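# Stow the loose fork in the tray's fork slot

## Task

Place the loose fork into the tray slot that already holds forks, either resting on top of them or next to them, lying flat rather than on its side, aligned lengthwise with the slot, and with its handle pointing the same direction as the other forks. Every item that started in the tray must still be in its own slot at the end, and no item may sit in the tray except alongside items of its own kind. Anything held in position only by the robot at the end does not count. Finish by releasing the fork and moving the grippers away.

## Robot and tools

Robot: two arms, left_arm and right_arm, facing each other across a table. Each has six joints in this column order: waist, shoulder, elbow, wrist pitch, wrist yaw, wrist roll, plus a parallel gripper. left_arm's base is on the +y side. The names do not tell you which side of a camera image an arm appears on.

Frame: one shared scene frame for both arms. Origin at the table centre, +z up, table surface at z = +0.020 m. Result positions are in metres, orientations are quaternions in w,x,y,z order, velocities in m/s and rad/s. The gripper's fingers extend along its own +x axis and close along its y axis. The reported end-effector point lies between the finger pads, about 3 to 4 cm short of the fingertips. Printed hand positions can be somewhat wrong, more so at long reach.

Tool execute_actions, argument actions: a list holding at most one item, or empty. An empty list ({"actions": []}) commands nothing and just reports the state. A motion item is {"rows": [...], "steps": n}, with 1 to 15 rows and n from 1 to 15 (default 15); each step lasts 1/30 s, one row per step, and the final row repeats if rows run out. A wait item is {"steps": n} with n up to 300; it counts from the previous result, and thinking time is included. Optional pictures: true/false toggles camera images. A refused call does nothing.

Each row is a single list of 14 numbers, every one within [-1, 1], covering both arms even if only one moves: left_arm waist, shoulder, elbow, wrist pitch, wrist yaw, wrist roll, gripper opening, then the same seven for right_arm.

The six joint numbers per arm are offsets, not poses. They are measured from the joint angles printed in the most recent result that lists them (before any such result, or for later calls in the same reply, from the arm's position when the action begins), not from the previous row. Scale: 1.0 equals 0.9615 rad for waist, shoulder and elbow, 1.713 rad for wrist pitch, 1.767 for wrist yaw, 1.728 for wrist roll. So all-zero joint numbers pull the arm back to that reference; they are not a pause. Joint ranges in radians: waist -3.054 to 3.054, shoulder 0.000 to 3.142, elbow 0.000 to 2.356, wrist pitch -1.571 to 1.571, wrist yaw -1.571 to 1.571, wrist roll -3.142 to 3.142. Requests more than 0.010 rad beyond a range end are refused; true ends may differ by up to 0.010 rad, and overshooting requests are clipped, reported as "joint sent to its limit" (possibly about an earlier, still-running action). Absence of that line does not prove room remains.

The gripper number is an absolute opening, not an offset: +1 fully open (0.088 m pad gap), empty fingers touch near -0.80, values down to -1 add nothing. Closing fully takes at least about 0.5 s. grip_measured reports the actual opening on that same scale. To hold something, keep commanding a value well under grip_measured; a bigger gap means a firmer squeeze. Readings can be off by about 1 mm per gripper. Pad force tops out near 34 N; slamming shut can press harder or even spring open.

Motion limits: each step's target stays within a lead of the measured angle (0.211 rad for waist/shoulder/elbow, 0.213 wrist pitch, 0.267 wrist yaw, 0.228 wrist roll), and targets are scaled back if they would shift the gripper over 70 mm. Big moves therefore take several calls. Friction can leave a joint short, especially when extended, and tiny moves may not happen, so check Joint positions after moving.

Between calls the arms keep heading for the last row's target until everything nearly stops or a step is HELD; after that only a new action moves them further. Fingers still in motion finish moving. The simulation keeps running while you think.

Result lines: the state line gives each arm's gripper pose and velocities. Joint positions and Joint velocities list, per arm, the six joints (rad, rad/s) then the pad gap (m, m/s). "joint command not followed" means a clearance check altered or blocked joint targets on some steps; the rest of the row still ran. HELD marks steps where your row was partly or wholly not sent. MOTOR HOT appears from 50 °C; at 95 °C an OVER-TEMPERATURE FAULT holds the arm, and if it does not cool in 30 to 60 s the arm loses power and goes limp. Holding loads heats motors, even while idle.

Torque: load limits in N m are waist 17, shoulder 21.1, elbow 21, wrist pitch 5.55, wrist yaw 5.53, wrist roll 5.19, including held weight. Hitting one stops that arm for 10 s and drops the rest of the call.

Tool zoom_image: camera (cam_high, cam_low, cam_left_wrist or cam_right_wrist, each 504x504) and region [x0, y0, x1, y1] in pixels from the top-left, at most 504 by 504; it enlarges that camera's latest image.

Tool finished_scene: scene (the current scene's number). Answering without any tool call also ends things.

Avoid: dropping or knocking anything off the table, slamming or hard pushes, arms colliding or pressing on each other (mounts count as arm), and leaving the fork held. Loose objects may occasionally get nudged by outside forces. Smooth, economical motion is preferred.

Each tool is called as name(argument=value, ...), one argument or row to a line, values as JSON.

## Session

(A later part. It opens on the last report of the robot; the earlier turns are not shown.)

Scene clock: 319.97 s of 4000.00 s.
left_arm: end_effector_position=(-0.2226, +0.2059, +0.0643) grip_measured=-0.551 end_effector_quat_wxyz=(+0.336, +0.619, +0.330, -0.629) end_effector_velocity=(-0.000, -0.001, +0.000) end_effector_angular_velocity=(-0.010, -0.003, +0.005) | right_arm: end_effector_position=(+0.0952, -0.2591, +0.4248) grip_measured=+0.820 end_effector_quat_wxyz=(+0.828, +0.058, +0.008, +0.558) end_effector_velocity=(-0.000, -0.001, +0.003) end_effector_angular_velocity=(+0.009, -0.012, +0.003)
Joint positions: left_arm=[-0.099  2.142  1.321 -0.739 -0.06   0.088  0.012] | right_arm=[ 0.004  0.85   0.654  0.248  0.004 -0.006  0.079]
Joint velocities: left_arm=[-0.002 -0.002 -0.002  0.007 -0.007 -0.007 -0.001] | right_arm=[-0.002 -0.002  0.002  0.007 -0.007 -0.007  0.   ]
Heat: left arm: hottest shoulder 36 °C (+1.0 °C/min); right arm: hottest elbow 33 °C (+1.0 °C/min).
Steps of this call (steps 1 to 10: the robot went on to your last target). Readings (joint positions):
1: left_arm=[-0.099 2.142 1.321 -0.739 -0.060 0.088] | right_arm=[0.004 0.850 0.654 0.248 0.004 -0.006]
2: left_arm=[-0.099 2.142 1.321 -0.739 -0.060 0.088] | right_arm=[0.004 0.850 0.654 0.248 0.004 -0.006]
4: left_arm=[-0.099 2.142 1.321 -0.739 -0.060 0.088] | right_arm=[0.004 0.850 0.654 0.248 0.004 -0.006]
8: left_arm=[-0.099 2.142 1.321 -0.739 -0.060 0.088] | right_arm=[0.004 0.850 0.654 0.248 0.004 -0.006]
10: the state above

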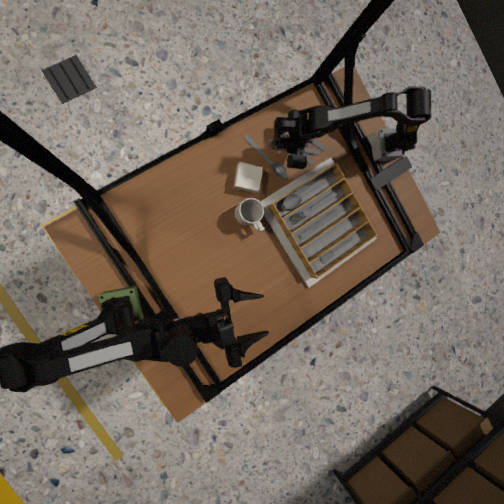

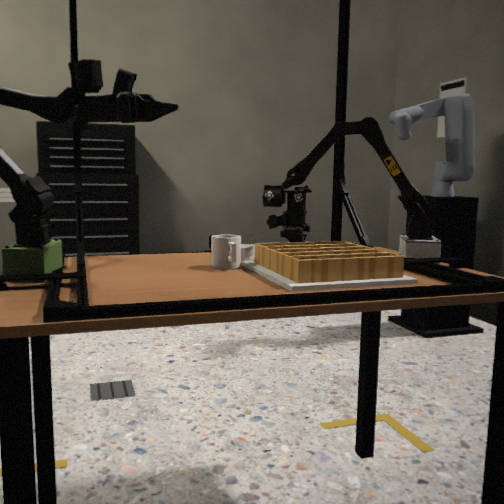

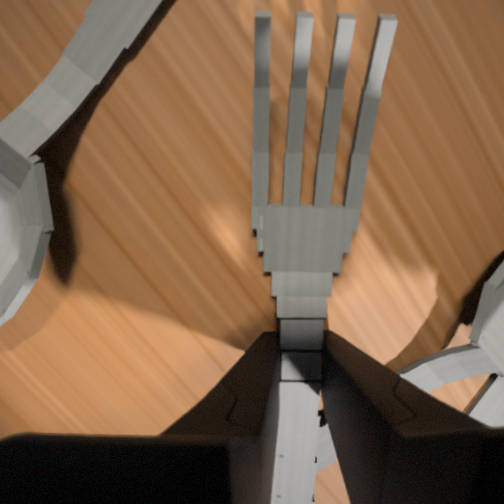

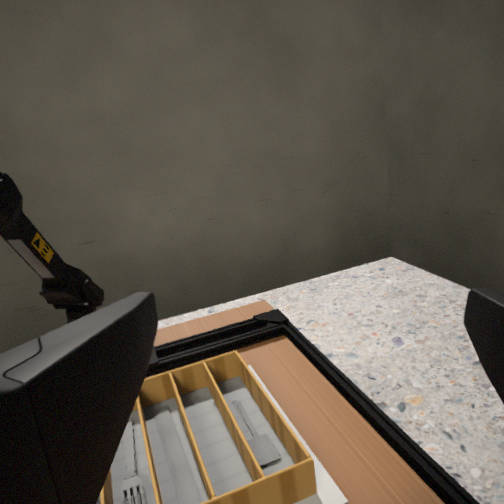

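execute_actions(
  actions=[
    {"rows": [
[0,-0.002,0.003,-0.002,0,0,-0.78, 0,0,0,0,0,0,0.82],
[0,-0.007,0.01,-0.008,0,0,-0.82, 0,0,0,0,0,0,0.82],
[0,-0.016,0.022,-0.02,0,0,-0.85, 0,0,0,0,0,0,0.82],
[0,-0.029,0.038,-0.036,0,0,-0.85, 0,0,0,0,0,0,0.82],
[0,-0.045,0.058,-0.056,0,0,-0.85, 0,0,0,0,0,0,0.82],
[0,-0.063,0.082,-0.08,0,0,-0.85, 0,0,0,0,0,0,0.82],
[0,-0.081,0.105,-0.103,0,0,-0.85, 0,0,0,0,0,0,0.82],
[0,-0.099,0.129,-0.126,0,0,-0.85, 0,0,0,0,0,0,0.82],
[0,-0.117,0.152,-0.149,0,0,-0.85, 0,0,0,0,0,0,0.82],
[0,-0.135,0.176,-0.172,0,0,-0.85, 0,0,0,0,0,0,0.82],
[0,-0.151,0.196,-0.192,0,0,-0.85, 0,0,0,0,0,0,0.82],
[0,-0.164,0.213,-0.208,0,0,-0.85, 0,0,0,0,0,0,0.82],
[0,-0.173,0.225,-0.22,0,0,-0.85, 0,0,0,0,0,0,0.82],
[0,-0.178,0.232,-0.227,0,0,-0.85, 0,0,0,0,0,0,0.82],
[0,-0.18,0.234,-0.229,0,0,-0.85, 0,0,0,0,0,0,0.82]
], "steps": 15},
  ],
  pictures=false,
)

execute_actions(
  actions=[
    {"steps": 15},
  ],
)

Scene clock: 364.07 s of 4000.00 s.
left_arm: end_effector_position=(-0.2170, +0.2035, +0.1641) grip_measured=-0.557 end_effector_quat_wxyz=(+0.336, +0.618, +0.330, -0.629) end_effector_velocity=(+0.010, -0.010, +0.220) end_effector_angular_velocity=(-0.215, +0.110, +0.020) | right_arm: end_effector_position=(+0.0952, -0.2593, +0.4255) grip_measured=+0.820 end_effector_quat_wxyz=(+0.828, +0.058, +0.007, +0.558) end_effector_velocity=(+0.001, -0.001, -0.002) end_effector_angular_velocity=(-0.010, -0.003, -0.009)
Joint positions: left_arm=[-0.099  1.99   1.519 -1.087 -0.059  0.087  0.012] | right_arm=[ 0.004  0.849  0.655  0.248  0.004 -0.006  0.079]
Joint velocities: left_arm=[-0.002 -0.374  0.359 -0.491 -0.007 -0.007 -0.   ] | right_arm=[-0.002 -0.002 -0.002 -0.007  0.007 -0.007  0.   ]
Heat: left arm: hottest shoulder 38 °C (+2.0 °C/min); right arm: hottest elbow 34 °C (+1.0 °C/min).
Steps of this call (steps 1 to 15: the robot went on to your last target; steps 16 to 1308: nothing new was sent; steps 1309 to 1323: all 15 steps of this action). Readings (joint positions):
1309: left_arm=[-0.099 2.141 1.322 -0.740 -0.059 0.087] | right_arm=[0.004 0.849 0.655 0.248 0.004 -0.006]
1310: left_arm=[-0.099 2.141 1.322 -0.741 -0.059 0.087] | right_arm=[0.004 0.849 0.655 0.248 0.004 -0.006]
1312: left_arm=[-0.099 2.140 1.329 -0.762 -0.059 0.087] | right_arm=[0.004 0.849 0.655 0.248 0.004 -0.006]
1316: left_arm=[-0.099 2.112 1.375 -0.874 -0.059 0.087] | right_arm=[0.004 0.849 0.655 0.248 0.004 -0.006]
1323: the state above

Scene clock: 364.57 s of 4000.00 s.
left_arm: end_effector_position=(-0.2146, +0.2063, +0.1753) grip_measured=-0.557 end_effector_quat_wxyz=(+0.335, +0.620, +0.331, -0.628) end_effector_velocity=(-0.002, +0.004, +0.000) end_effector_angular_velocity=(+0.010, +0.003, +0.014) | right_arm: end_effector_position=(+0.0952, -0.2593, +0.4255) grip_measured=+0.820 end_effector_quat_wxyz=(+0.828, +0.058, +0.007, +0.558) end_effector_velocity=(+0.000, +0.000, -0.011) end_effector_angular_velocity=(-0.041, +0.008, +0.004)
Joint positions: left_arm=[-0.099  1.971  1.538 -1.13  -0.059  0.087  0.012] | right_arm=[ 0.004  0.849  0.655  0.248  0.004 -0.006  0.079]
Joint velocities: left_arm=[-0.007 -0.002 -0.002 -0.007  0.007 -0.022 -0.   ] | right_arm=[-0.007 -0.002 -0.007 -0.037 -0.007 -0.007 -0.   ]
Heat: left arm: hottest shoulder 38 °C (+2.0 °C/min); right arm: hottest elbow 34 °C (+1.0 °C/min).
Steps of this call (steps 1 to 15: the robot went on to your last target). Readings (joint positions):
1: left_arm=[-0.099 1.980 1.529 -1.101 -0.059 0.087] | right_arm=[0.004 0.849 0.655 0.248 0.004 -0.006]
2: left_arm=[-0.099 1.974 1.535 -1.109 -0.059 0.087] | right_arm=[0.004 0.849 0.655 0.248 0.004 -0.006]
4: left_arm=[-0.099 1.971 1.538 -1.121 -0.059 0.087] | right_arm=[0.004 0.849 0.655 0.248 0.004 -0.006]
8: left_arm=[-0.099 1.971 1.538 -1.129 -0.059 0.087] | right_arm=[0.004 0.849 0.655 0.248 0.004 -0.006]
15: the state above

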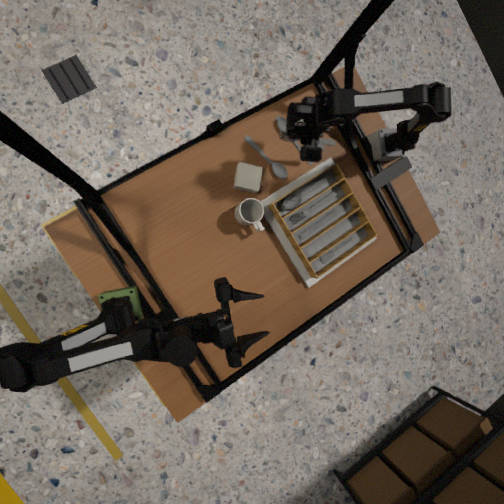

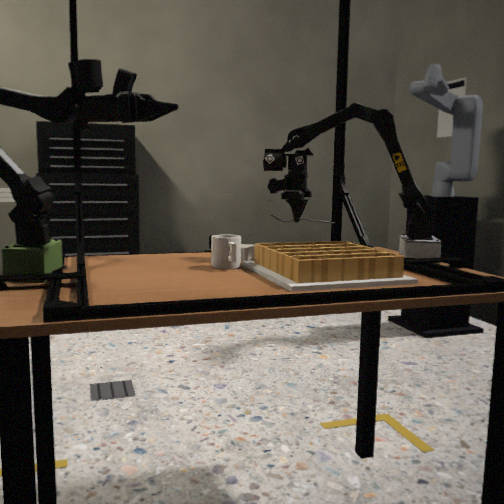

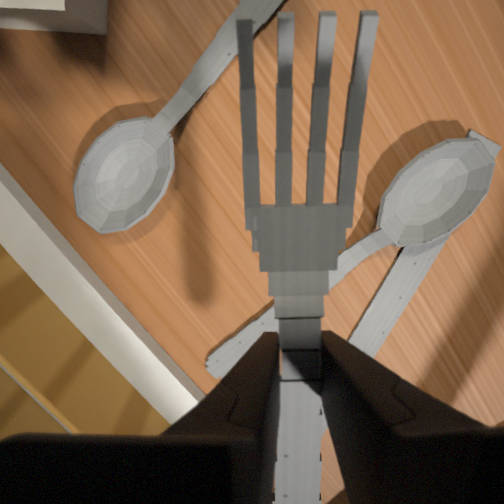

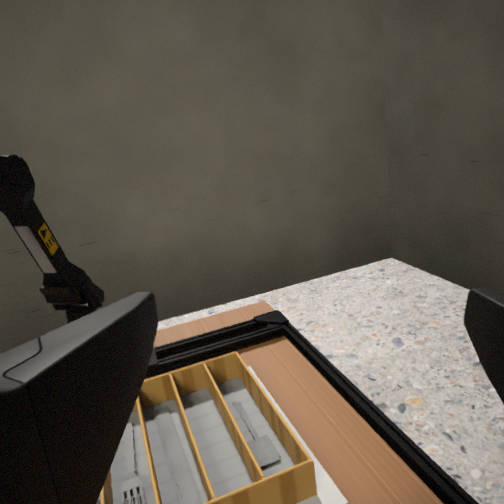

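execute_actions(
  actions=[
    {"rows": [
[0.008,0,0,0,0,0,-0.85, 0,0,0,0,0,0,0.82],
[0.03,0,0,0.001,0,0.001,-0.85, 0,0,0,0,0,0,0.82],
[0.066,0,0,0.001,0,0.002,-0.85, 0,0,0,0,0,0,0.82],
[0.113,0,0,0.002,0,0.003,-0.85, 0,0,0,0,0,0,0.82],
[0.167,0,0,0.003,0,0.004,-0.85, 0,0,0,0,0,0,0.82],
[0.226,0,0,0.005,0,0.006,-0.85, 0,0,0,0,0,0,0.82],
[0.289,0,0,0.006,0,0.007,-0.85, 0,0,0,0,0,0,0.82],
[0.354,0,0,0.007,0,0.009,-0.85, 0,0,0,0,0,0,0.82],
[0.417,0,0,0.008,0,0.01,-0.85, 0,0,0,0,0,0,0.82],
[0.476,0,0,0.01,0,0.012,-0.85, 0,0,0,0,0,0,0.82],
[0.53,0,0,0.011,0,0.013,-0.85, 0,0,0,0,0,0,0.82],
[0.577,0,0,0.012,0,0.014,-0.85, 0,0,0,0,0,0,0.82],
[0.613,0,0,0.012,0,0.015,-0.85, 0,0,0,0,0,0,0.82],
[0.635,0,0,0.013,0,0.0156,-0.85, 0,0,0,0,0,0,0.82],
[0.643,0,0,0.013,0,0.0156,-0.85, 0,0,0,0,0,0,0.82]
], "steps": 15},
  ],
  pictures=false,
)

execute_actions(
  actions=[
    {"steps": 18},
  ],
)

Scene clock: 377.87 s of 4000.00 s.
left_arm: end_effector_position=(-0.0187, +0.1604, +0.1638) grip_measured=-0.557 end_effector_quat_wxyz=(+0.485, +0.516, +0.481, -0.516) end_effector_velocity=(+0.535, +0.034, -0.028) end_effector_angular_velocity=(+0.074, -0.157, +1.366) | right_arm: end_effector_position=(+0.0952, -0.2593, +0.4258) grip_measured=+0.820 end_effector_quat_wxyz=(+0.828, +0.059, +0.007, +0.558) end_effector_velocity=(-0.003, +0.001, -0.002) end_effector_angular_velocity=(-0.014, -0.020, +0.019)
Joint positions: left_arm=[ 0.446  1.971  1.539 -1.109 -0.059  0.108  0.012] | right_arm=[ 0.004  0.849  0.655  0.249  0.004 -0.006  0.079]
Joint velocities: left_arm=[ 1.375 -0.002 -0.002  0.007 -0.125  0.007 -0.   ] | right_arm=[-0.002 -0.002 -0.002 -0.007 -0.022 -0.022 -0.   ]
Heat: left arm: hottest shoulder 38 °C (+2.0 °C/min); right arm: hottest elbow 34 °C (+1.0 °C/min).
Steps of this call (steps 1 to 15: the robot went on to your last target; steps 16 to 384: nothing new was sent; steps 385 to 399: all 15 steps of this action). Readings (joint positions):
385: left_arm=[-0.099 1.971 1.539 -1.130 -0.059 0.087] | right_arm=[0.004 0.849 0.655 0.249 0.004 -0.006]
386: left_arm=[-0.097 1.971 1.539 -1.130 -0.059 0.087] | right_arm=[0.004 0.849 0.655 0.249 0.004 -0.006]
388: left_arm=[-0.078 1.971 1.539 -1.130 -0.057 0.088] | right_arm=[0.004 0.849 0.655 0.249 0.004 -0.006]
392: left_arm=[0.071 1.971 1.539 -1.122 -0.055 0.094] | right_arm=[0.004 0.849 0.655 0.249 0.004 -0.006]
399: the state above

Scene clock: 378.47 s of 4000.00 s.
left_arm: end_effector_position=(+0.0087, +0.1632, +0.1624) grip_measured=-0.557 end_effector_quat_wxyz=(+0.503, +0.502, +0.499, -0.497) end_effector_velocity=(-0.000, +0.005, +0.000) end_effector_angular_velocity=(+0.022, -0.005, +0.018) | right_arm: end_effector_position=(+0.0952, -0.2593, +0.4258) grip_measured=+0.820 end_effector_quat_wxyz=(+0.828, +0.059, +0.007, +0.558) end_effector_velocity=(-0.001, -0.000, -0.002) end_effector_angular_velocity=(-0.009, -0.005, +0.005)
Joint positions: left_arm=[ 0.518  1.971  1.539 -1.109 -0.062  0.112  0.012] | right_arm=[ 0.004  0.849  0.655  0.249  0.004 -0.006  0.079]
Joint velocities: left_arm=[-0.002 -0.002 -0.002 -0.022 -0.007 -0.022 -0.   ] | right_arm=[-0.002 -0.002 -0.002 -0.007 -0.007 -0.007  0.   ]
Heat: left arm: hottest shoulder 38 °C (+2.0 °C/min); right arm: hottest elbow 34 °C (+1.0 °C/min).
Steps of this call (steps 1 to 18: the robot went on to your last target). Readings (joint positions):
1: left_arm=[0.487 1.971 1.539 -1.109 -0.063 0.108] | right_arm=[0.004 0.849 0.655 0.249 0.004 -0.006]
2: left_arm=[0.515 1.971 1.539 -1.109 -0.064 0.109] | right_arm=[0.004 0.849 0.655 0.249 0.004 -0.006]
4: left_arm=[0.538 1.971 1.539 -1.109 -0.064 0.110] | right_arm=[0.004 0.849 0.655 0.249 0.004 -0.006]
8: left_arm=[0.524 1.971 1.539 -1.109 -0.063 0.112] | right_arm=[0.004 0.849 0.655 0.249 0.004 -0.006]
18: the state above

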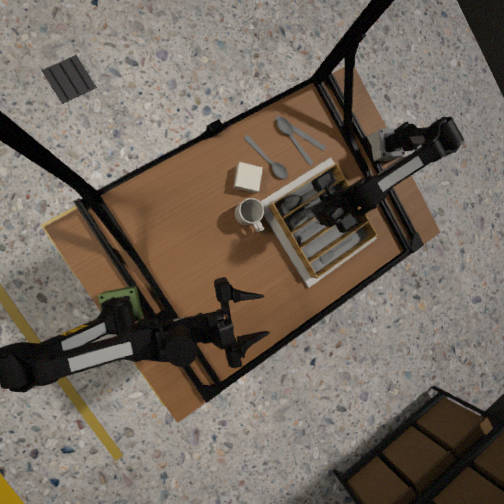

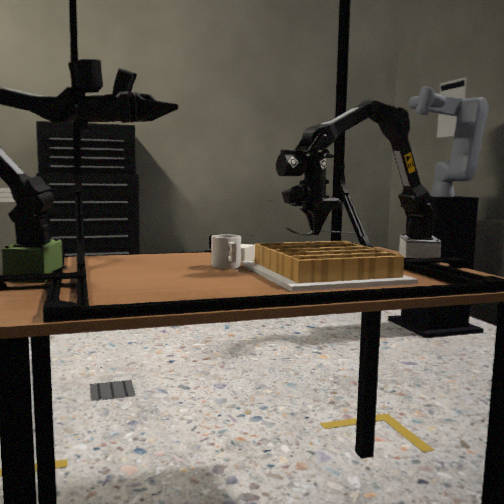

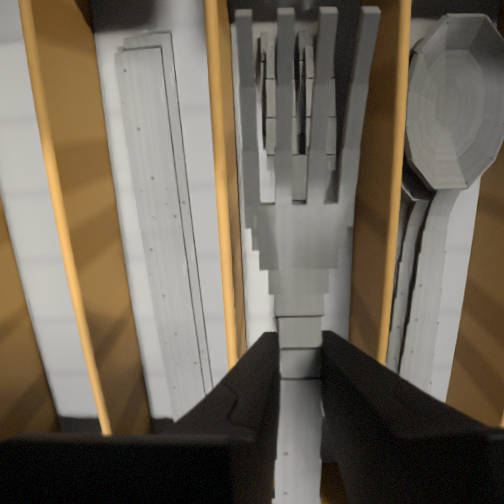

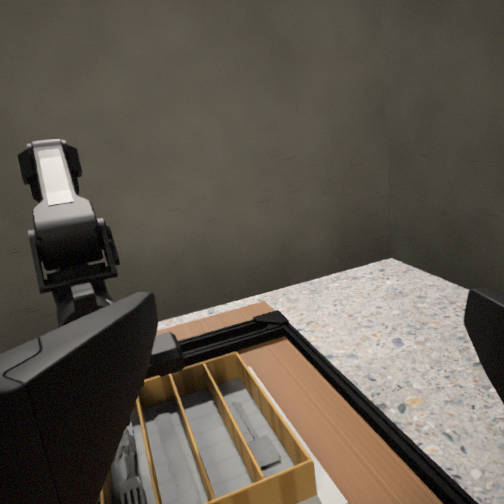

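execute_actions(
  actions=[
    {"rows": [
[-0.002,0.005,0.004,0.001,0,-0.001,-0.85, 0,0,0,0,0,0,0.82],
[-0.005,0.014,0.009,0.003,0,-0.003,-0.85, 0,0,0,0,0,0,0.82],
[-0.008,0.026,0.016,0.005,0,-0.005,-0.85, 0,0,0,0,0,0,0.82],
[-0.012,0.039,0.024,0.008,0,-0.007,-0.85, 0,0,0,0,0,0,0.82],
[-0.017,0.052,0.032,0.011,0,-0.009,-0.85, 0,0,0,0,0,0,0.82],
[-0.021,0.065,0.039,0.013,0,-0.012,-0.85, 0,0,0,0,0,0,0.82],
[-0.024,0.076,0.046,0.016,0,-0.014,-0.85, 0,0,0,0,0,0,0.82],
[-0.027,0.084,0.05,0.017,0,-0.015,-0.85, 0,0,0,0,0,0,0.82],
[-0.028,0.087,0.052,0.018,0,-0.0156,-0.85, 0,0,0,0,0,0,0.82]
], "steps": 15},
  ],
  pictures=false,
)

execute_actions(
  actions=[
    {"steps": 10},
  ],
)

Scene clock: 418.27 s of 4000.00 s.
left_arm: end_effector_position=(-0.0009, +0.1491, +0.1444) grip_measured=-0.557 end_effector_quat_wxyz=(+0.499, +0.504, +0.501, -0.496) end_effector_velocity=(-0.001, -0.009, +0.006) end_effector_angular_velocity=(-0.033, +0.004, +0.021) | right_arm: end_effector_position=(+0.0952, -0.2594, +0.4263) grip_measured=+0.820 end_effector_quat_wxyz=(+0.828, +0.059, +0.006, +0.557) end_effector_velocity=(-0.001, -0.000, -0.002) end_effector_angular_velocity=(+0.002, +0.022, +0.007)
Joint positions: left_arm=[ 0.492  2.045  1.574 -1.08  -0.061  0.088  0.012] | right_arm=[ 0.004  0.849  0.656  0.249  0.004 -0.006  0.079]
Joint velocities: left_arm=[-0.002  0.002  0.027  0.007  0.007 -0.022 -0.   ] | right_arm=[-0.002 -0.002 -0.002 -0.007 -0.007  0.022 -0.   ]
Heat: left arm: hottest shoulder 39 °C (+1.0 °C/min); right arm: hottest elbow 34 °C (+0.0 °C/min).
Steps of this call (steps 1 to 15: the robot went on to your last target; steps 16 to 1179: nothing new was sent; steps 1180 to 1194: all 15 steps of this action). Readings (joint positions):
1180: left_arm=[0.519 1.971 1.539 -1.109 -0.061 0.113] | right_arm=[0.004 0.849 0.656 0.249 0.004 -0.006]
1181: left_arm=[0.519 1.971 1.539 -1.109 -0.061 0.113] | right_arm=[0.004 0.849 0.656 0.249 0.004 -0.006]
1183: left_arm=[0.517 1.976 1.541 -1.106 -0.061 0.109] | right_arm=[0.004 0.849 0.656 0.249 0.004 -0.006]
1187: left_arm=[0.505 2.013 1.565 -1.088 -0.061 0.096] | right_arm=[0.004 0.849 0.656 0.249 0.004 -0.006]
1194: the state above

Scene clock: 418.60 s of 4000.00 s.
left_arm: end_effector_position=(-0.0008, +0.1477, +0.1454) grip_measured=-0.557 end_effector_quat_wxyz=(+0.501, +0.503, +0.499, -0.497) end_effector_velocity=(-0.002, +0.002, +0.000) end_effector_angular_velocity=(+0.007, -0.007, -0.000) | right_arm: end_effector_position=(+0.0952, -0.2594, +0.4263) grip_measured=+0.820 end_effector_quat_wxyz=(+0.828, +0.059, +0.006, +0.557) end_effector_velocity=(-0.001, -0.001, -0.001) end_effector_angular_velocity=(-0.014, -0.003, +0.006)
Joint positions: left_arm=[ 0.492  2.045  1.578 -1.079 -0.061  0.088  0.012] | right_arm=[ 0.004  0.849  0.656  0.249  0.004 -0.006  0.079]
Joint velocities: left_arm=[-0.007 -0.002 -0.002 -0.007 -0.007 -0.007 -0.   ] | right_arm=[-0.002 -0.007  0.002 -0.022 -0.007 -0.007 -0.   ]
Heat: left arm: hottest shoulder 39 °C (+1.0 °C/min); right arm: hottest elbow 34 °C (+0.0 °C/min).
Steps of this call (steps 1 to 10: the robot went on to your last target). Readings (joint positions):
1: left_arm=[0.492 2.045 1.575 -1.080 -0.061 0.088] | right_arm=[0.004 0.849 0.656 0.249 0.004 -0.006]
2: left_arm=[0.492 2.045 1.577 -1.080 -0.061 0.088] | right_arm=[0.004 0.849 0.656 0.249 0.004 -0.006]
4: left_arm=[0.492 2.045 1.578 -1.079 -0.061 0.088] | right_arm=[0.004 0.849 0.656 0.249 0.004 -0.006]
8: left_arm=[0.492 2.045 1.578 -1.079 -0.061 0.088] | right_arm=[0.004 0.849 0.656 0.249 0.004 -0.006]
10: the state above

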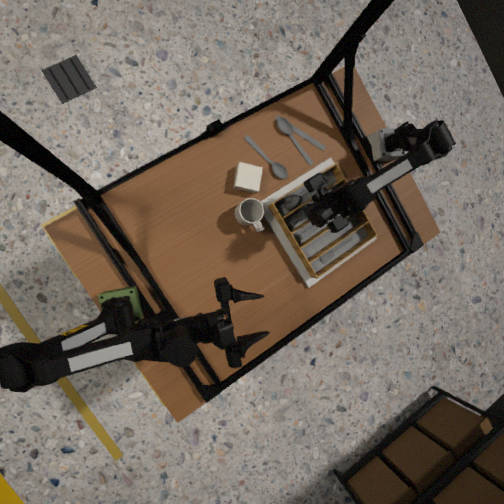

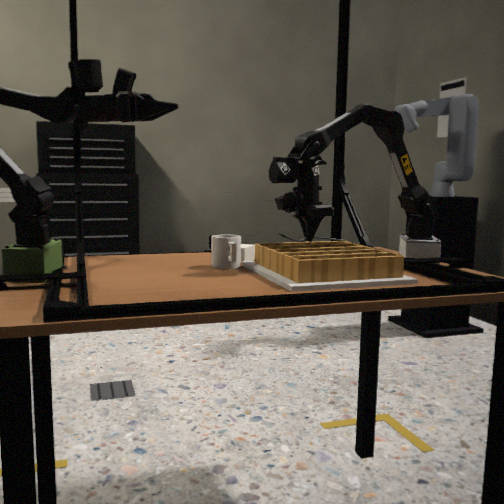

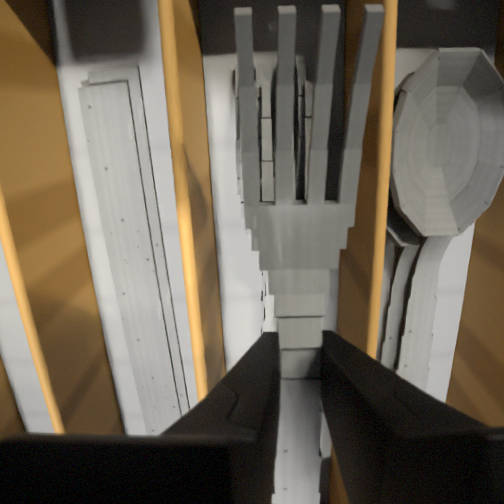

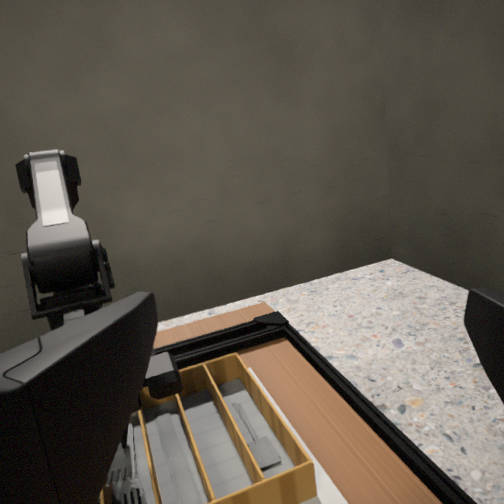

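execute_actions(
  actions=[
    {"rows": [
[0.003,0.002,-0.003,0.002,0,0.001,-0.85, 0,0,0,0,0,0,0.82],
[0.007,0.006,-0.009,0.008,0,0.003,-0.85, 0,0,0,0,0,0,0.82],
[0.01,0.012,-0.018,0.016,0,0.005,-0.85, 0,0,0,0,0,0,0.82],
[0.012,0.02,-0.03,0.027,0,0.006,-0.85, 0,0,0,0,0,0,0.82],
[0.013,0.029,-0.044,0.039,0,0.007,-0.85, 0,0,0,0,0,0,0.82],
[0.014,0.038,-0.058,0.051,0,0.007,-0.85, 0,0,0,0,0,0,0.82],
[0.015,0.048,-0.072,0.064,0,0.008,-0.85, 0,0,0,0,0,0,0.82],
[0.016,0.057,-0.086,0.076,0,0.008,-0.85, 0,0,0,0,0,0,0.82],
[0.0165,0.065,-0.098,0.087,0,0.009,-0.85, 0,0,0,0,0,0,0.82],
[0.017,0.071,-0.107,0.095,0,0.009,-0.85, 0,0,0,0,0,0,0.82],
[0.0175,0.075,-0.113,0.1,0,0.009,-0.85, 0,0,0,0,0,0,0.82],
[0.0177,0.0767,-0.1159,0.1027,0,0.009,-0.85, 0,0,0,0,0,0,0.82]
], "steps": 15},
  ],
  pictures=false,
)

execute_actions(
  actions=[
    {"steps": 12},
  ],
)

Scene clock: 449.27 s of 4000.00 s.
left_arm: end_effector_position=(+0.0029, +0.1457, +0.1012) grip_measured=-0.559 end_effector_quat_wxyz=(+0.503, +0.501, +0.498, -0.498) end_effector_velocity=(-0.003, +0.003, -0.005) end_effector_angular_velocity=(+0.001, +0.008, +0.019) | right_arm: end_effector_position=(+0.0951, -0.2594, +0.4267) grip_measured=+0.820 end_effector_quat_wxyz=(+0.828, +0.059, +0.006, +0.558) end_effector_velocity=(+0.003, -0.002, -0.002) end_effector_angular_velocity=(-0.005, +0.010, -0.013)
Joint positions: left_arm=[ 0.507  2.103  1.485 -0.919 -0.062  0.1    0.012] | right_arm=[ 0.005  0.849  0.657  0.249  0.004 -0.006  0.079]
Joint velocities: left_arm=[-0.002 -0.002 -0.027  0.022  0.007 -0.022 -0.   ] | right_arm=[-0.007 -0.002 -0.002 -0.007  0.007  0.007 -0.   ]
Heat: left arm: hottest shoulder 39 °C (+0.0 °C/min); right arm: hottest elbow 34 °C (+0.0 °C/min).
Steps of this call (steps 1 to 15: the robot went on to your last target; steps 16 to 905: nothing new was sent; steps 906 to 920: all 15 steps of this action). Readings (joint positions):
906: left_arm=[0.492 2.049 1.581 -1.079 -0.061 0.087] | right_arm=[0.005 0.849 0.657 0.249 0.004 -0.006]
907: left_arm=[0.492 2.049 1.581 -1.077 -0.061 0.087] | right_arm=[0.005 0.849 0.657 0.249 0.004 -0.006]
909: left_arm=[0.494 2.049 1.577 -1.061 -0.061 0.090] | right_arm=[0.005 0.849 0.657 0.249 0.004 -0.006]
913: left_arm=[0.502 2.060 1.543 -0.995 -0.061 0.096] | right_arm=[0.005 0.849 0.657 0.249 0.004 -0.006]
920: the state above

Scene clock: 449.67 s of 4000.00 s.
left_arm: end_effector_position=(+0.0028, +0.1458, +0.1006) grip_measured=-0.559 end_effector_quat_wxyz=(+0.504, +0.501, +0.498, -0.498) end_effector_velocity=(+0.002, +0.007, -0.001) end_effector_angular_velocity=(+0.029, -0.019, -0.011) | right_arm: end_effector_position=(+0.0951, -0.2594, +0.4267) grip_measured=+0.820 end_effector_quat_wxyz=(+0.828, +0.059, +0.006, +0.558) end_effector_velocity=(-0.003, -0.000, -0.000) end_effector_angular_velocity=(+0.002, +0.006, +0.020)
Joint positions: left_arm=[ 0.507  2.103  1.482 -0.916 -0.062  0.1    0.012] | right_arm=[ 0.005  0.849  0.657  0.249  0.004 -0.006  0.079]
Joint velocities: left_arm=[-0.002 -0.002 -0.007 -0.022 -0.022  0.007 -0.   ] | right_arm=[-0.002 -0.007 -0.002 -0.007 -0.022  0.007 -0.   ]
Heat: left arm: hottest shoulder 39 °C (+0.0 °C/min); right arm: hottest elbow 34 °C (+0.0 °C/min).
Steps of this call (steps 1 to 12: the robot went on to your last target). Readings (joint positions):
1: left_arm=[0.507 2.103 1.484 -0.918 -0.062 0.100] | right_arm=[0.005 0.849 0.657 0.249 0.004 -0.006]
2: left_arm=[0.507 2.103 1.483 -0.918 -0.062 0.100] | right_arm=[0.005 0.849 0.657 0.249 0.004 -0.006]
4: left_arm=[0.507 2.103 1.483 -0.917 -0.062 0.100] | right_arm=[0.005 0.849 0.657 0.249 0.004 -0.006]
8: left_arm=[0.507 2.103 1.482 -0.916 -0.062 0.100] | right_arm=[0.005 0.849 0.657 0.249 0.004 -0.006]
12: the state above

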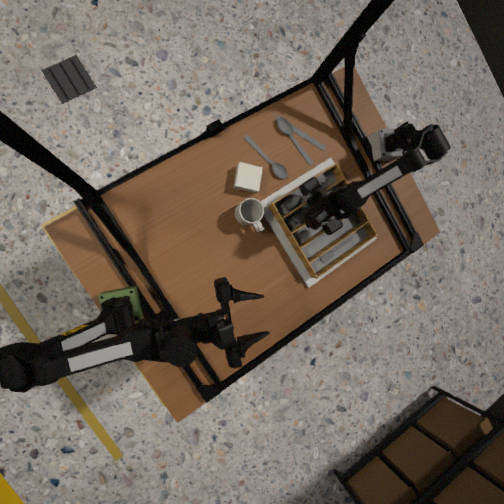

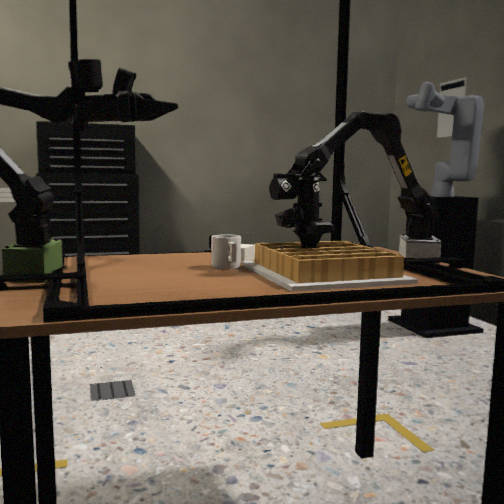

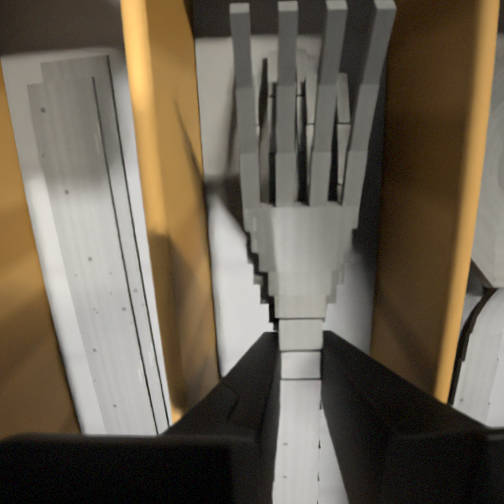

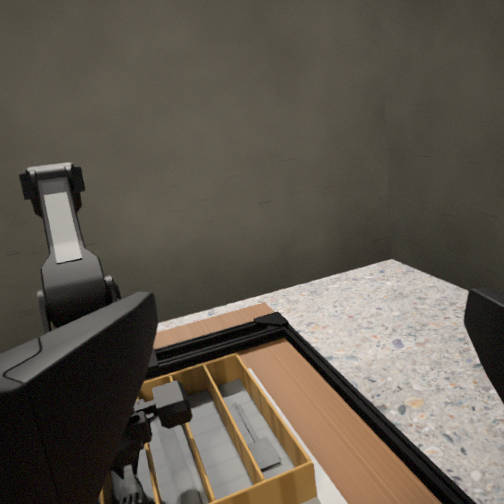

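zoom_image(
  camera="cam_right_wrist",
  region=[80, 360, 240, 504],
)

zoom_image(
  camera="cam_left_wrist",
  region=[180, 0, 420, 240],
)

Region (80, 360, 240, 504) of cam_right_wrist's 504x504 image, scaled by 3.150, with more detail than that image has; it fills the top 454 rows of this view, and the rest is white.

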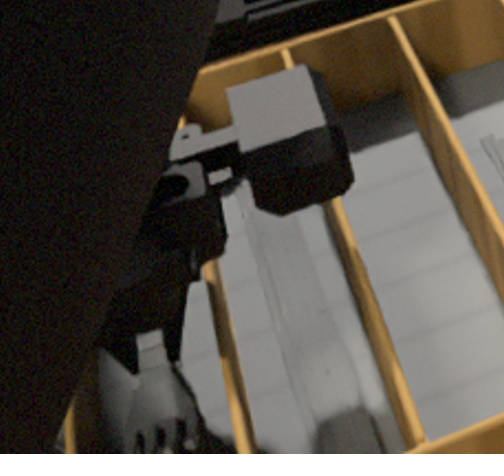

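Region (180, 0, 420, 240) of cam_left_wrist's 504x504 image, scaled by 2.100, with more detail than that image has.

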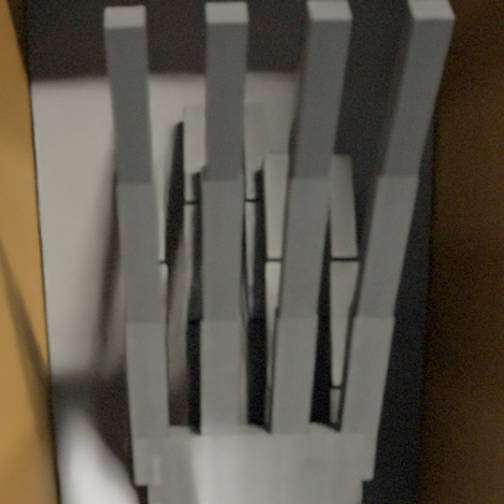

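execute_actions(
  actions=[
    {"rows": [
[0,-0.003,-0.005,0.002,0,0,-0.85, 0,0,0,0,0,0,0.82],
[0,-0.008,-0.013,0.006,0,0,-0.85, 0,0,0,0,0,0,0.82],
[0,-0.015,-0.026,0.013,0,0,-0.85, 0,0,0,0,0,0,0.82],
[0,-0.024,-0.042,0.021,0,0,-0.85, 0,0,0,0,0,0,0.82],
[0,-0.034,-0.06,0.031,0,0,-0.85, 0,0,0,0,0,0,0.82],
[0,-0.045,-0.08,0.042,0,0,-0.85, 0,0,0,0,0,0,0.82],
[0,-0.056,-0.1,0.053,0,0,-0.85, 0,0,0,0,0,0,0.82],
[0,-0.067,-0.12,0.064,0,0,-0.85, 0,0,0,0,0,0,0.82],
[0,-0.077,-0.138,0.074,0,0,-0.85, 0,0,0,0,0,0,0.82],
[0,-0.086,-0.155,0.083,0,0,-0.85, 0,0,0,0,0,0,0.82],
[0,-0.094,-0.169,0.091,0,0,-0.85, 0,0,0,0,0,0,0.82],
[0,-0.1,-0.18,0.097,0,0,-0.85, 0,0,0,0,0,0,0.82],
[0,-0.103,-0.186,0.1,0,0,-0.85, 0,0,0,0,0,0,0.82],
[0,-0.105,-0.189,0.102,0,0,-0.85, 0,0,0,0,0,0,0.82]
], "steps": 15},
  ],
  pictures=false,
)

execute_actions(
  actions=[
    {"steps": 12},
  ],
)

Scene clock: 507.30 s of 4000.00 s.
left_arm: end_effector_position=(+0.0022, +0.1509, +0.0999) grip_measured=-0.559 end_effector_quat_wxyz=(+0.532, +0.477, +0.471, -0.518) end_effector_velocity=(-0.004, +0.015, +0.000) end_effector_angular_velocity=(-0.077, +0.002, +0.023) | right_arm: end_effector_position=(+0.0952, -0.2595, +0.4275) grip_measured=+0.820 end_effector_quat_wxyz=(+0.828, +0.060, +0.005, +0.558) end_effector_velocity=(-0.000, -0.000, +0.000) end_effector_angular_velocity=(+0.001, +0.007, +0.006)
Joint positions: left_arm=[ 0.507  2.014  1.333 -0.756 -0.061  0.102  0.012] | right_arm=[ 0.005  0.848  0.658  0.25   0.004 -0.006  0.079]
Joint velocities: left_arm=[-0.002 -0.105 -0.168  0.139  0.007 -0.022 -0.   ] | right_arm=[-0.002 -0.002  0.002 -0.007 -0.007  0.007 -0.   ]
Heat: left arm: hottest shoulder 38 °C (-1.0 °C/min); right arm: hottest elbow 35 °C (+1.0 °C/min).
Steps of this call (steps 1 to 30: the robot went on to your last target; steps 31 to 1714: nothing new was sent; steps 1715 to 1729: all 15 steps of this action). Readings (joint positions):
1715: left_arm=[0.507 2.104 1.479 -0.903 -0.061 0.102] | right_arm=[0.005 0.848 0.658 0.250 0.004 -0.006]
1716: left_arm=[0.507 2.103 1.479 -0.903 -0.061 0.102] | right_arm=[0.005 0.848 0.658 0.250 0.004 -0.006]
1718: left_arm=[0.507 2.099 1.475 -0.898 -0.061 0.102] | right_arm=[0.005 0.848 0.658 0.250 0.004 -0.006]
1722: left_arm=[0.507 2.069 1.425 -0.845 -0.061 0.102] | right_arm=[0.005 0.848 0.658 0.250 0.004 -0.006]
1729: the state above
After step 1714, the last 86 steps of your reply time or wait did not run and took no scene time. You can wait again.

Scene clock: 507.70 s of 4000.00 s.
left_arm: end_effector_position=(+0.0022, +0.1514, +0.0999) grip_measured=-0.559 end_effector_quat_wxyz=(+0.534, +0.474, +0.468, -0.520) end_effector_velocity=(-0.000, +0.004, -0.001) end_effector_angular_velocity=(+0.013, -0.005, +0.005) | right_arm: end_effector_position=(+0.0952, -0.2595, +0.4275) grip_measured=+0.820 end_effector_quat_wxyz=(+0.828, +0.060, +0.005, +0.558) end_effector_velocity=(-0.000, -0.000, +0.001) end_effector_angular_velocity=(-0.001, -0.024, +0.003)
Joint positions: left_arm=[ 0.507  2.006  1.319 -0.742 -0.061  0.102  0.012] | right_arm=[ 0.005  0.848  0.658  0.25   0.004 -0.006  0.079]
Joint velocities: left_arm=[-0.002 -0.002 -0.007 -0.007 -0.007 -0.007  0.   ] | right_arm=[-0.002 -0.002 -0.002  0.007 -0.007 -0.022 -0.   ]
Heat: left arm: hottest shoulder 38 °C (-1.0 °C/min); right arm: hottest elbow 35 °C (+1.0 °C/min).
Steps of this call (steps 1 to 12: the robot went on to your last target). Readings (joint positions):
1: left_arm=[0.507 2.011 1.328 -0.752 -0.061 0.102] | right_arm=[0.005 0.848 0.658 0.250 0.004 -0.006]
2: left_arm=[0.507 2.009 1.325 -0.749 -0.061 0.102] | right_arm=[0.005 0.848 0.658 0.250 0.004 -0.006]
4: left_arm=[0.507 2.007 1.322 -0.745 -0.061 0.102] | right_arm=[0.005 0.848 0.658 0.250 0.004 -0.006]
8: left_arm=[0.507 2.006 1.320 -0.742 -0.061 0.102] | right_arm=[0.005 0.848 0.658 0.250 0.004 -0.006]
12: the state above

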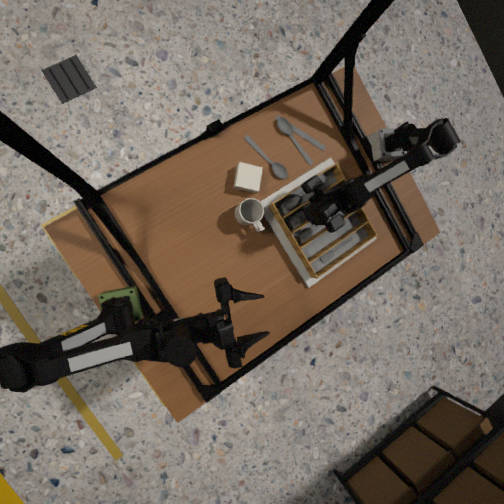

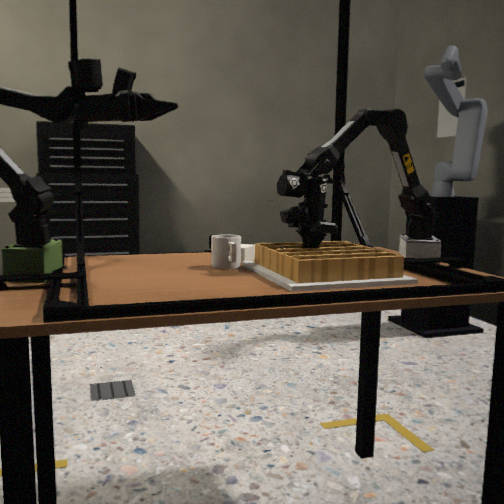

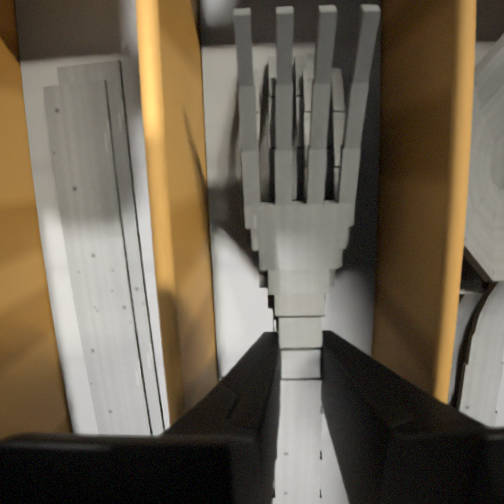

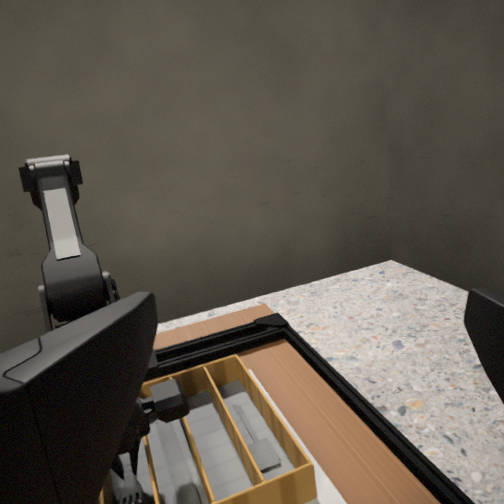

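execute_actions(
  actions=[
    {"rows": [
[0,0,0,0,0,0,-0.70, 0,0,0,0,0,0,0.82],
[0,0,0,0,0,0,-0.62, 0,0,0,0,0,0,0.82],
[0,0,0,0,0,0,-0.57, 0,0,0,0,0,0,0.82],
[0,0,0,0,0,0,-0.54, 0,0,0,0,0,0,0.82],
[0,0,0,0,0,0,-0.51, 0,0,0,0,0,0,0.82],
[0,0,0,0,0,0,-0.48, 0,0,0,0,0,0,0.82],
[0,0,0,0,0,0,-0.45, 0,0,0,0,0,0,0.82],
[0,0,0,0,0,0,-0.42, 0,0,0,0,0,0,0.82],
[0,0,0,0,0,0,-0.39, 0,0,0,0,0,0,0.82],
[0,0,0,0,0,0,-0.36, 0,0,0,0,0,0,0.82],
[0,0,0,0,0,0,-0.34, 0,0,0,0,0,0,0.82]
], "steps": 15},
  ],
)

Scene clock: 517.20 s of 4000.00 s.
left_arm: end_effector_position=(+0.0023, +0.1516, +0.1001) grip_measured=-0.353 end_effector_quat_wxyz=(+0.534, +0.474, +0.468, -0.520) end_effector_velocity=(-0.001, -0.002, +0.002) end_effector_angular_velocity=(-0.012, -0.007, +0.001) | right_arm: end_effector_position=(+0.0952, -0.2595, +0.4275) grip_measured=+0.820 end_effector_quat_wxyz=(+0.828, +0.060, +0.005, +0.558) end_effector_velocity=(-0.003, +0.001, -0.007) end_effector_angular_velocity=(-0.027, +0.002, +0.012)
Joint positions: left_arm=[ 0.507  2.004  1.318 -0.741 -0.061  0.102  0.022] | right_arm=[ 0.005  0.848  0.658  0.25   0.004 -0.006  0.079]
Joint velocities: left_arm=[-0.007 -0.007 -0.002  0.007 -0.007 -0.007  0.007] | right_arm=[ 0.002 -0.002 -0.007 -0.022 -0.007 -0.007 -0.   ]
Heat: left arm: hottest shoulder 39 °C (+0.0 °C/min); right arm: hottest elbow 35 °C (+1.0 °C/min).
Steps of this call (steps 1 to 30: the robot went on to your last target; steps 31 to 270: nothing new was sent; steps 271 to 285: all 15 steps of this action). Readings (joint positions):
271: left_arm=[0.507 2.004 1.318 -0.740 -0.061 0.102] | right_arm=[0.005 0.848 0.658 0.250 0.004 -0.006]
272: left_arm=[0.507 2.004 1.318 -0.740 -0.061 0.102] | right_arm=[0.005 0.848 0.658 0.250 0.004 -0.006]
274: left_arm=[0.507 2.004 1.318 -0.740 -0.061 0.102] | right_arm=[0.005 0.848 0.658 0.250 0.004 -0.006]
278: left_arm=[0.507 2.004 1.318 -0.741 -0.061 0.102] | right_arm=[0.005 0.848 0.658 0.250 0.004 -0.006]
285: the state above

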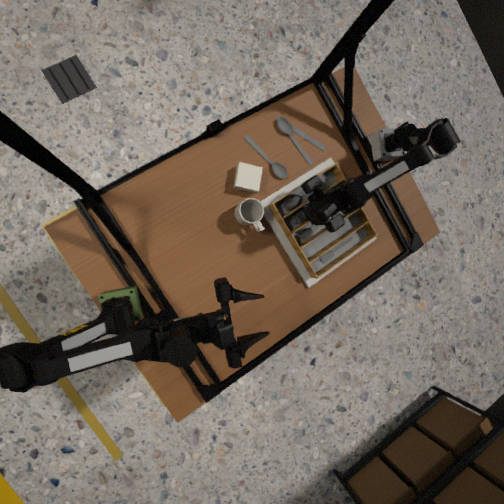

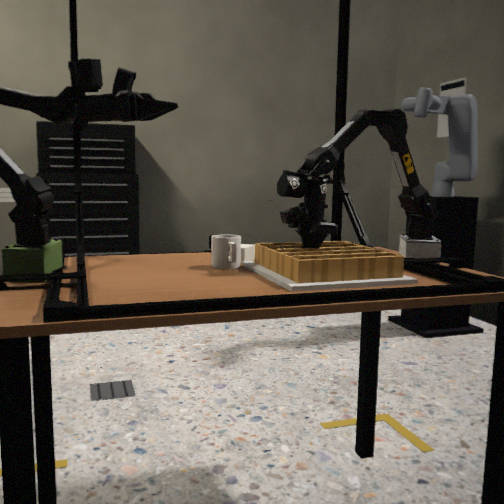

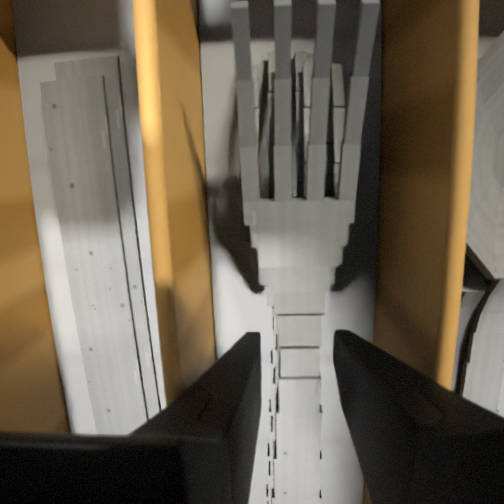

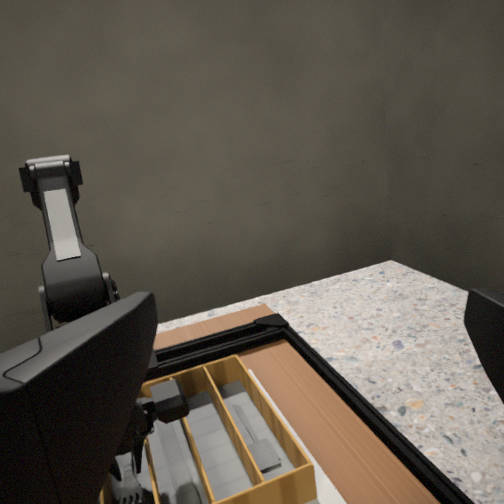

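execute_actions(
  actions=[
    {"rows": [
[0,-0.003,0.004,-0.003,0,0,-0.34, 0,0,0,0,0,0,0.82],
[0,-0.009,0.014,-0.012,0,0,-0.34, 0,0,0,0,0,0,0.82],
[0,-0.019,0.03,-0.027,0,0,-0.34, 0,0,0,0,0,0,0.82],
[0,-0.031,0.052,-0.047,0,0,-0.34, 0,0,0,0,0,0,0.82],
[0,-0.045,0.077,-0.07,0,0,-0.34, 0,0,0,0,0,0,0.82],
[0,-0.06,0.104,-0.095,0,0,-0.34, 0,0,0,0,0,0,0.82],
[0,-0.076,0.132,-0.121,0,0,-0.34, 0,0,0,0,0,0,0.82],
[0,-0.092,0.16,-0.147,0,0,-0.34, 0,0,0,0,0,0,0.82],
[0,-0.107,0.188,-0.173,0,0,-0.34, 0,0,0,0,0,0,0.82],
[0,-0.121,0.214,-0.197,0,0,-0.34, 0,0,0,0,0,0,0.82],
[0,-0.134,0.238,-0.219,0,0,-0.34, 0,0,0,0,0,0,0.82],
[0,-0.145,0.259,-0.238,0,0,-0.34, 0,0,0,0,0,0,0.82],
[0,-0.153,0.275,-0.253,0,0,-0.34, 0,0,0,0,0,0,0.82],
[0,-0.158,0.285,-0.262,0,0,-0.34, 0,0,0,0,0,0,0.82],
[0,-0.16,0.288,-0.265,0,0,-0.34, 0,0,0,0,0,0,0.82]
], "steps": 15},
  ],
  pictures=false,
)

execute_actions(
  actions=[
    {"steps": 15},
  ],
)

Scene clock: 531.20 s of 4000.00 s.
left_arm: end_effector_position=(+0.0067, +0.1630, +0.2052) grip_measured=-0.340 end_effector_quat_wxyz=(+0.529, +0.479, +0.474, -0.516) end_effector_velocity=(+0.009, +0.027, +0.211) end_effector_angular_velocity=(-0.157, -0.024, -0.001) | right_arm: end_effector_position=(+0.0952, -0.2595, +0.4277) grip_measured=+0.820 end_effector_quat_wxyz=(+0.828, +0.060, +0.005, +0.558) end_effector_velocity=(+0.000, -0.001, +0.001) end_effector_angular_velocity=(+0.004, -0.009, -0.006)
Joint positions: left_arm=[ 0.507  1.867  1.563 -1.143 -0.061  0.102  0.022] | right_arm=[ 0.005  0.848  0.658  0.25   0.004 -0.006  0.079]
Joint velocities: left_arm=[-0.002 -0.31   0.413 -0.564 -0.007  0.007  0.   ] | right_arm=[ 0.002 -0.002 -0.002  0.007  0.007 -0.007 -0.   ]
Heat: left arm: hottest shoulder 40 °C (+2.0 °C/min); right arm: hottest elbow 35 °C (+0.0 °C/min).
Steps of this call (steps 1 to 15: the robot went on to your last target; steps 16 to 90: nothing new was sent; then 10.50 s passed at rest; steps 91 to 105: all 15 steps of this action). Readings (joint positions):
91: left_arm=[0.507 2.004 1.318 -0.741 -0.061 0.102] | right_arm=[0.005 0.848 0.658 0.250 0.004 -0.006]
92: left_arm=[0.507 2.004 1.319 -0.744 -0.061 0.102] | right_arm=[0.005 0.848 0.658 0.250 0.004 -0.006]
94: left_arm=[0.507 2.003 1.328 -0.774 -0.061 0.102] | right_arm=[0.005 0.848 0.658 0.250 0.004 -0.006]
98: left_arm=[0.507 1.974 1.395 -0.902 -0.061 0.102] | right_arm=[0.005 0.848 0.658 0.250 0.004 -0.006]
105: the state above

Scene clock: 531.70 s of 4000.00 s.
left_arm: end_effector_position=(+0.0067, +0.1684, +0.2167) grip_measured=-0.340 end_effector_quat_wxyz=(+0.526, +0.482, +0.476, -0.514) end_effector_velocity=(+0.000, +0.002, +0.002) end_effector_angular_velocity=(+0.003, -0.005, +0.020) | right_arm: end_effector_position=(+0.0952, -0.2595, +0.4277) grip_measured=+0.820 end_effector_quat_wxyz=(+0.828, +0.060, +0.005, +0.558) end_effector_velocity=(+0.001, +0.001, -0.006) end_effector_angular_velocity=(-0.019, -0.001, +0.001)
Joint positions: left_arm=[ 0.507  1.851  1.587 -1.193 -0.061  0.102  0.022] | right_arm=[ 0.005  0.848  0.658  0.25   0.004 -0.006  0.079]
Joint velocities: left_arm=[-0.002 -0.007 -0.002 -0.007 -0.007 -0.022 -0.   ] | right_arm=[-0.007  0.002 -0.007 -0.007 -0.007 -0.007 -0.   ]
Heat: left arm: hottest shoulder 40 °C (+2.0 °C/min); right arm: hottest elbow 35 °C (+0.0 °C/min).
Steps of this call (steps 1 to 15: the robot went on to your last target). Readings (joint positions):
1: left_arm=[0.507 1.859 1.574 -1.159 -0.061 0.102] | right_arm=[0.005 0.848 0.658 0.250 0.004 -0.006]
2: left_arm=[0.507 1.853 1.581 -1.169 -0.061 0.102] | right_arm=[0.005 0.848 0.658 0.250 0.004 -0.006]
4: left_arm=[0.507 1.851 1.586 -1.182 -0.061 0.102] | right_arm=[0.005 0.848 0.658 0.250 0.004 -0.006]
8: left_arm=[0.507 1.851 1.587 -1.191 -0.061 0.102] | right_arm=[0.005 0.848 0.658 0.250 0.004 -0.006]
15: the state above

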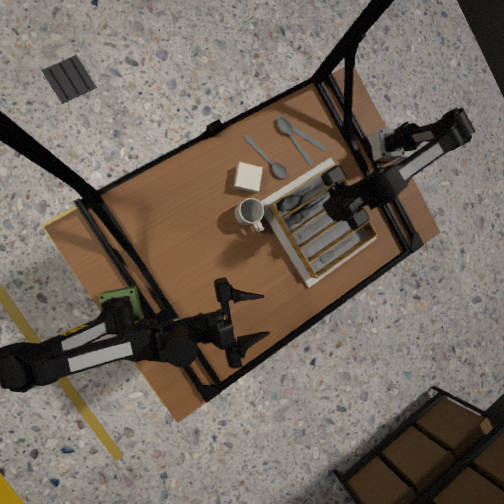

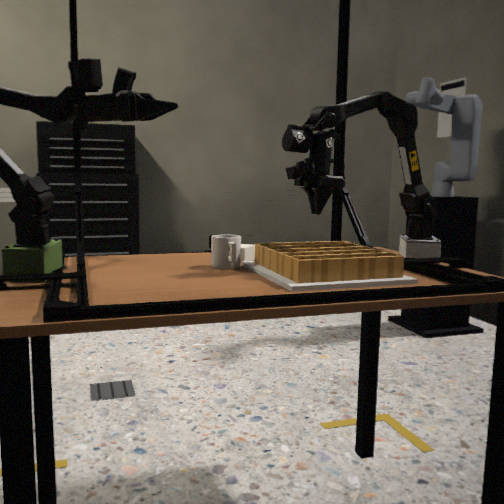

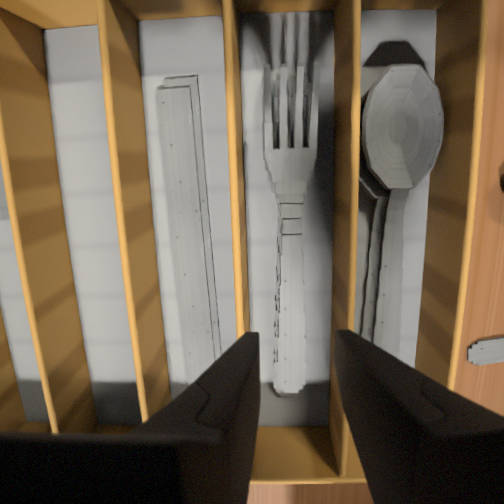

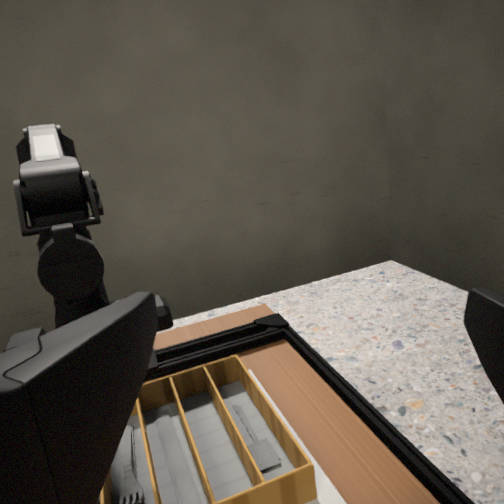

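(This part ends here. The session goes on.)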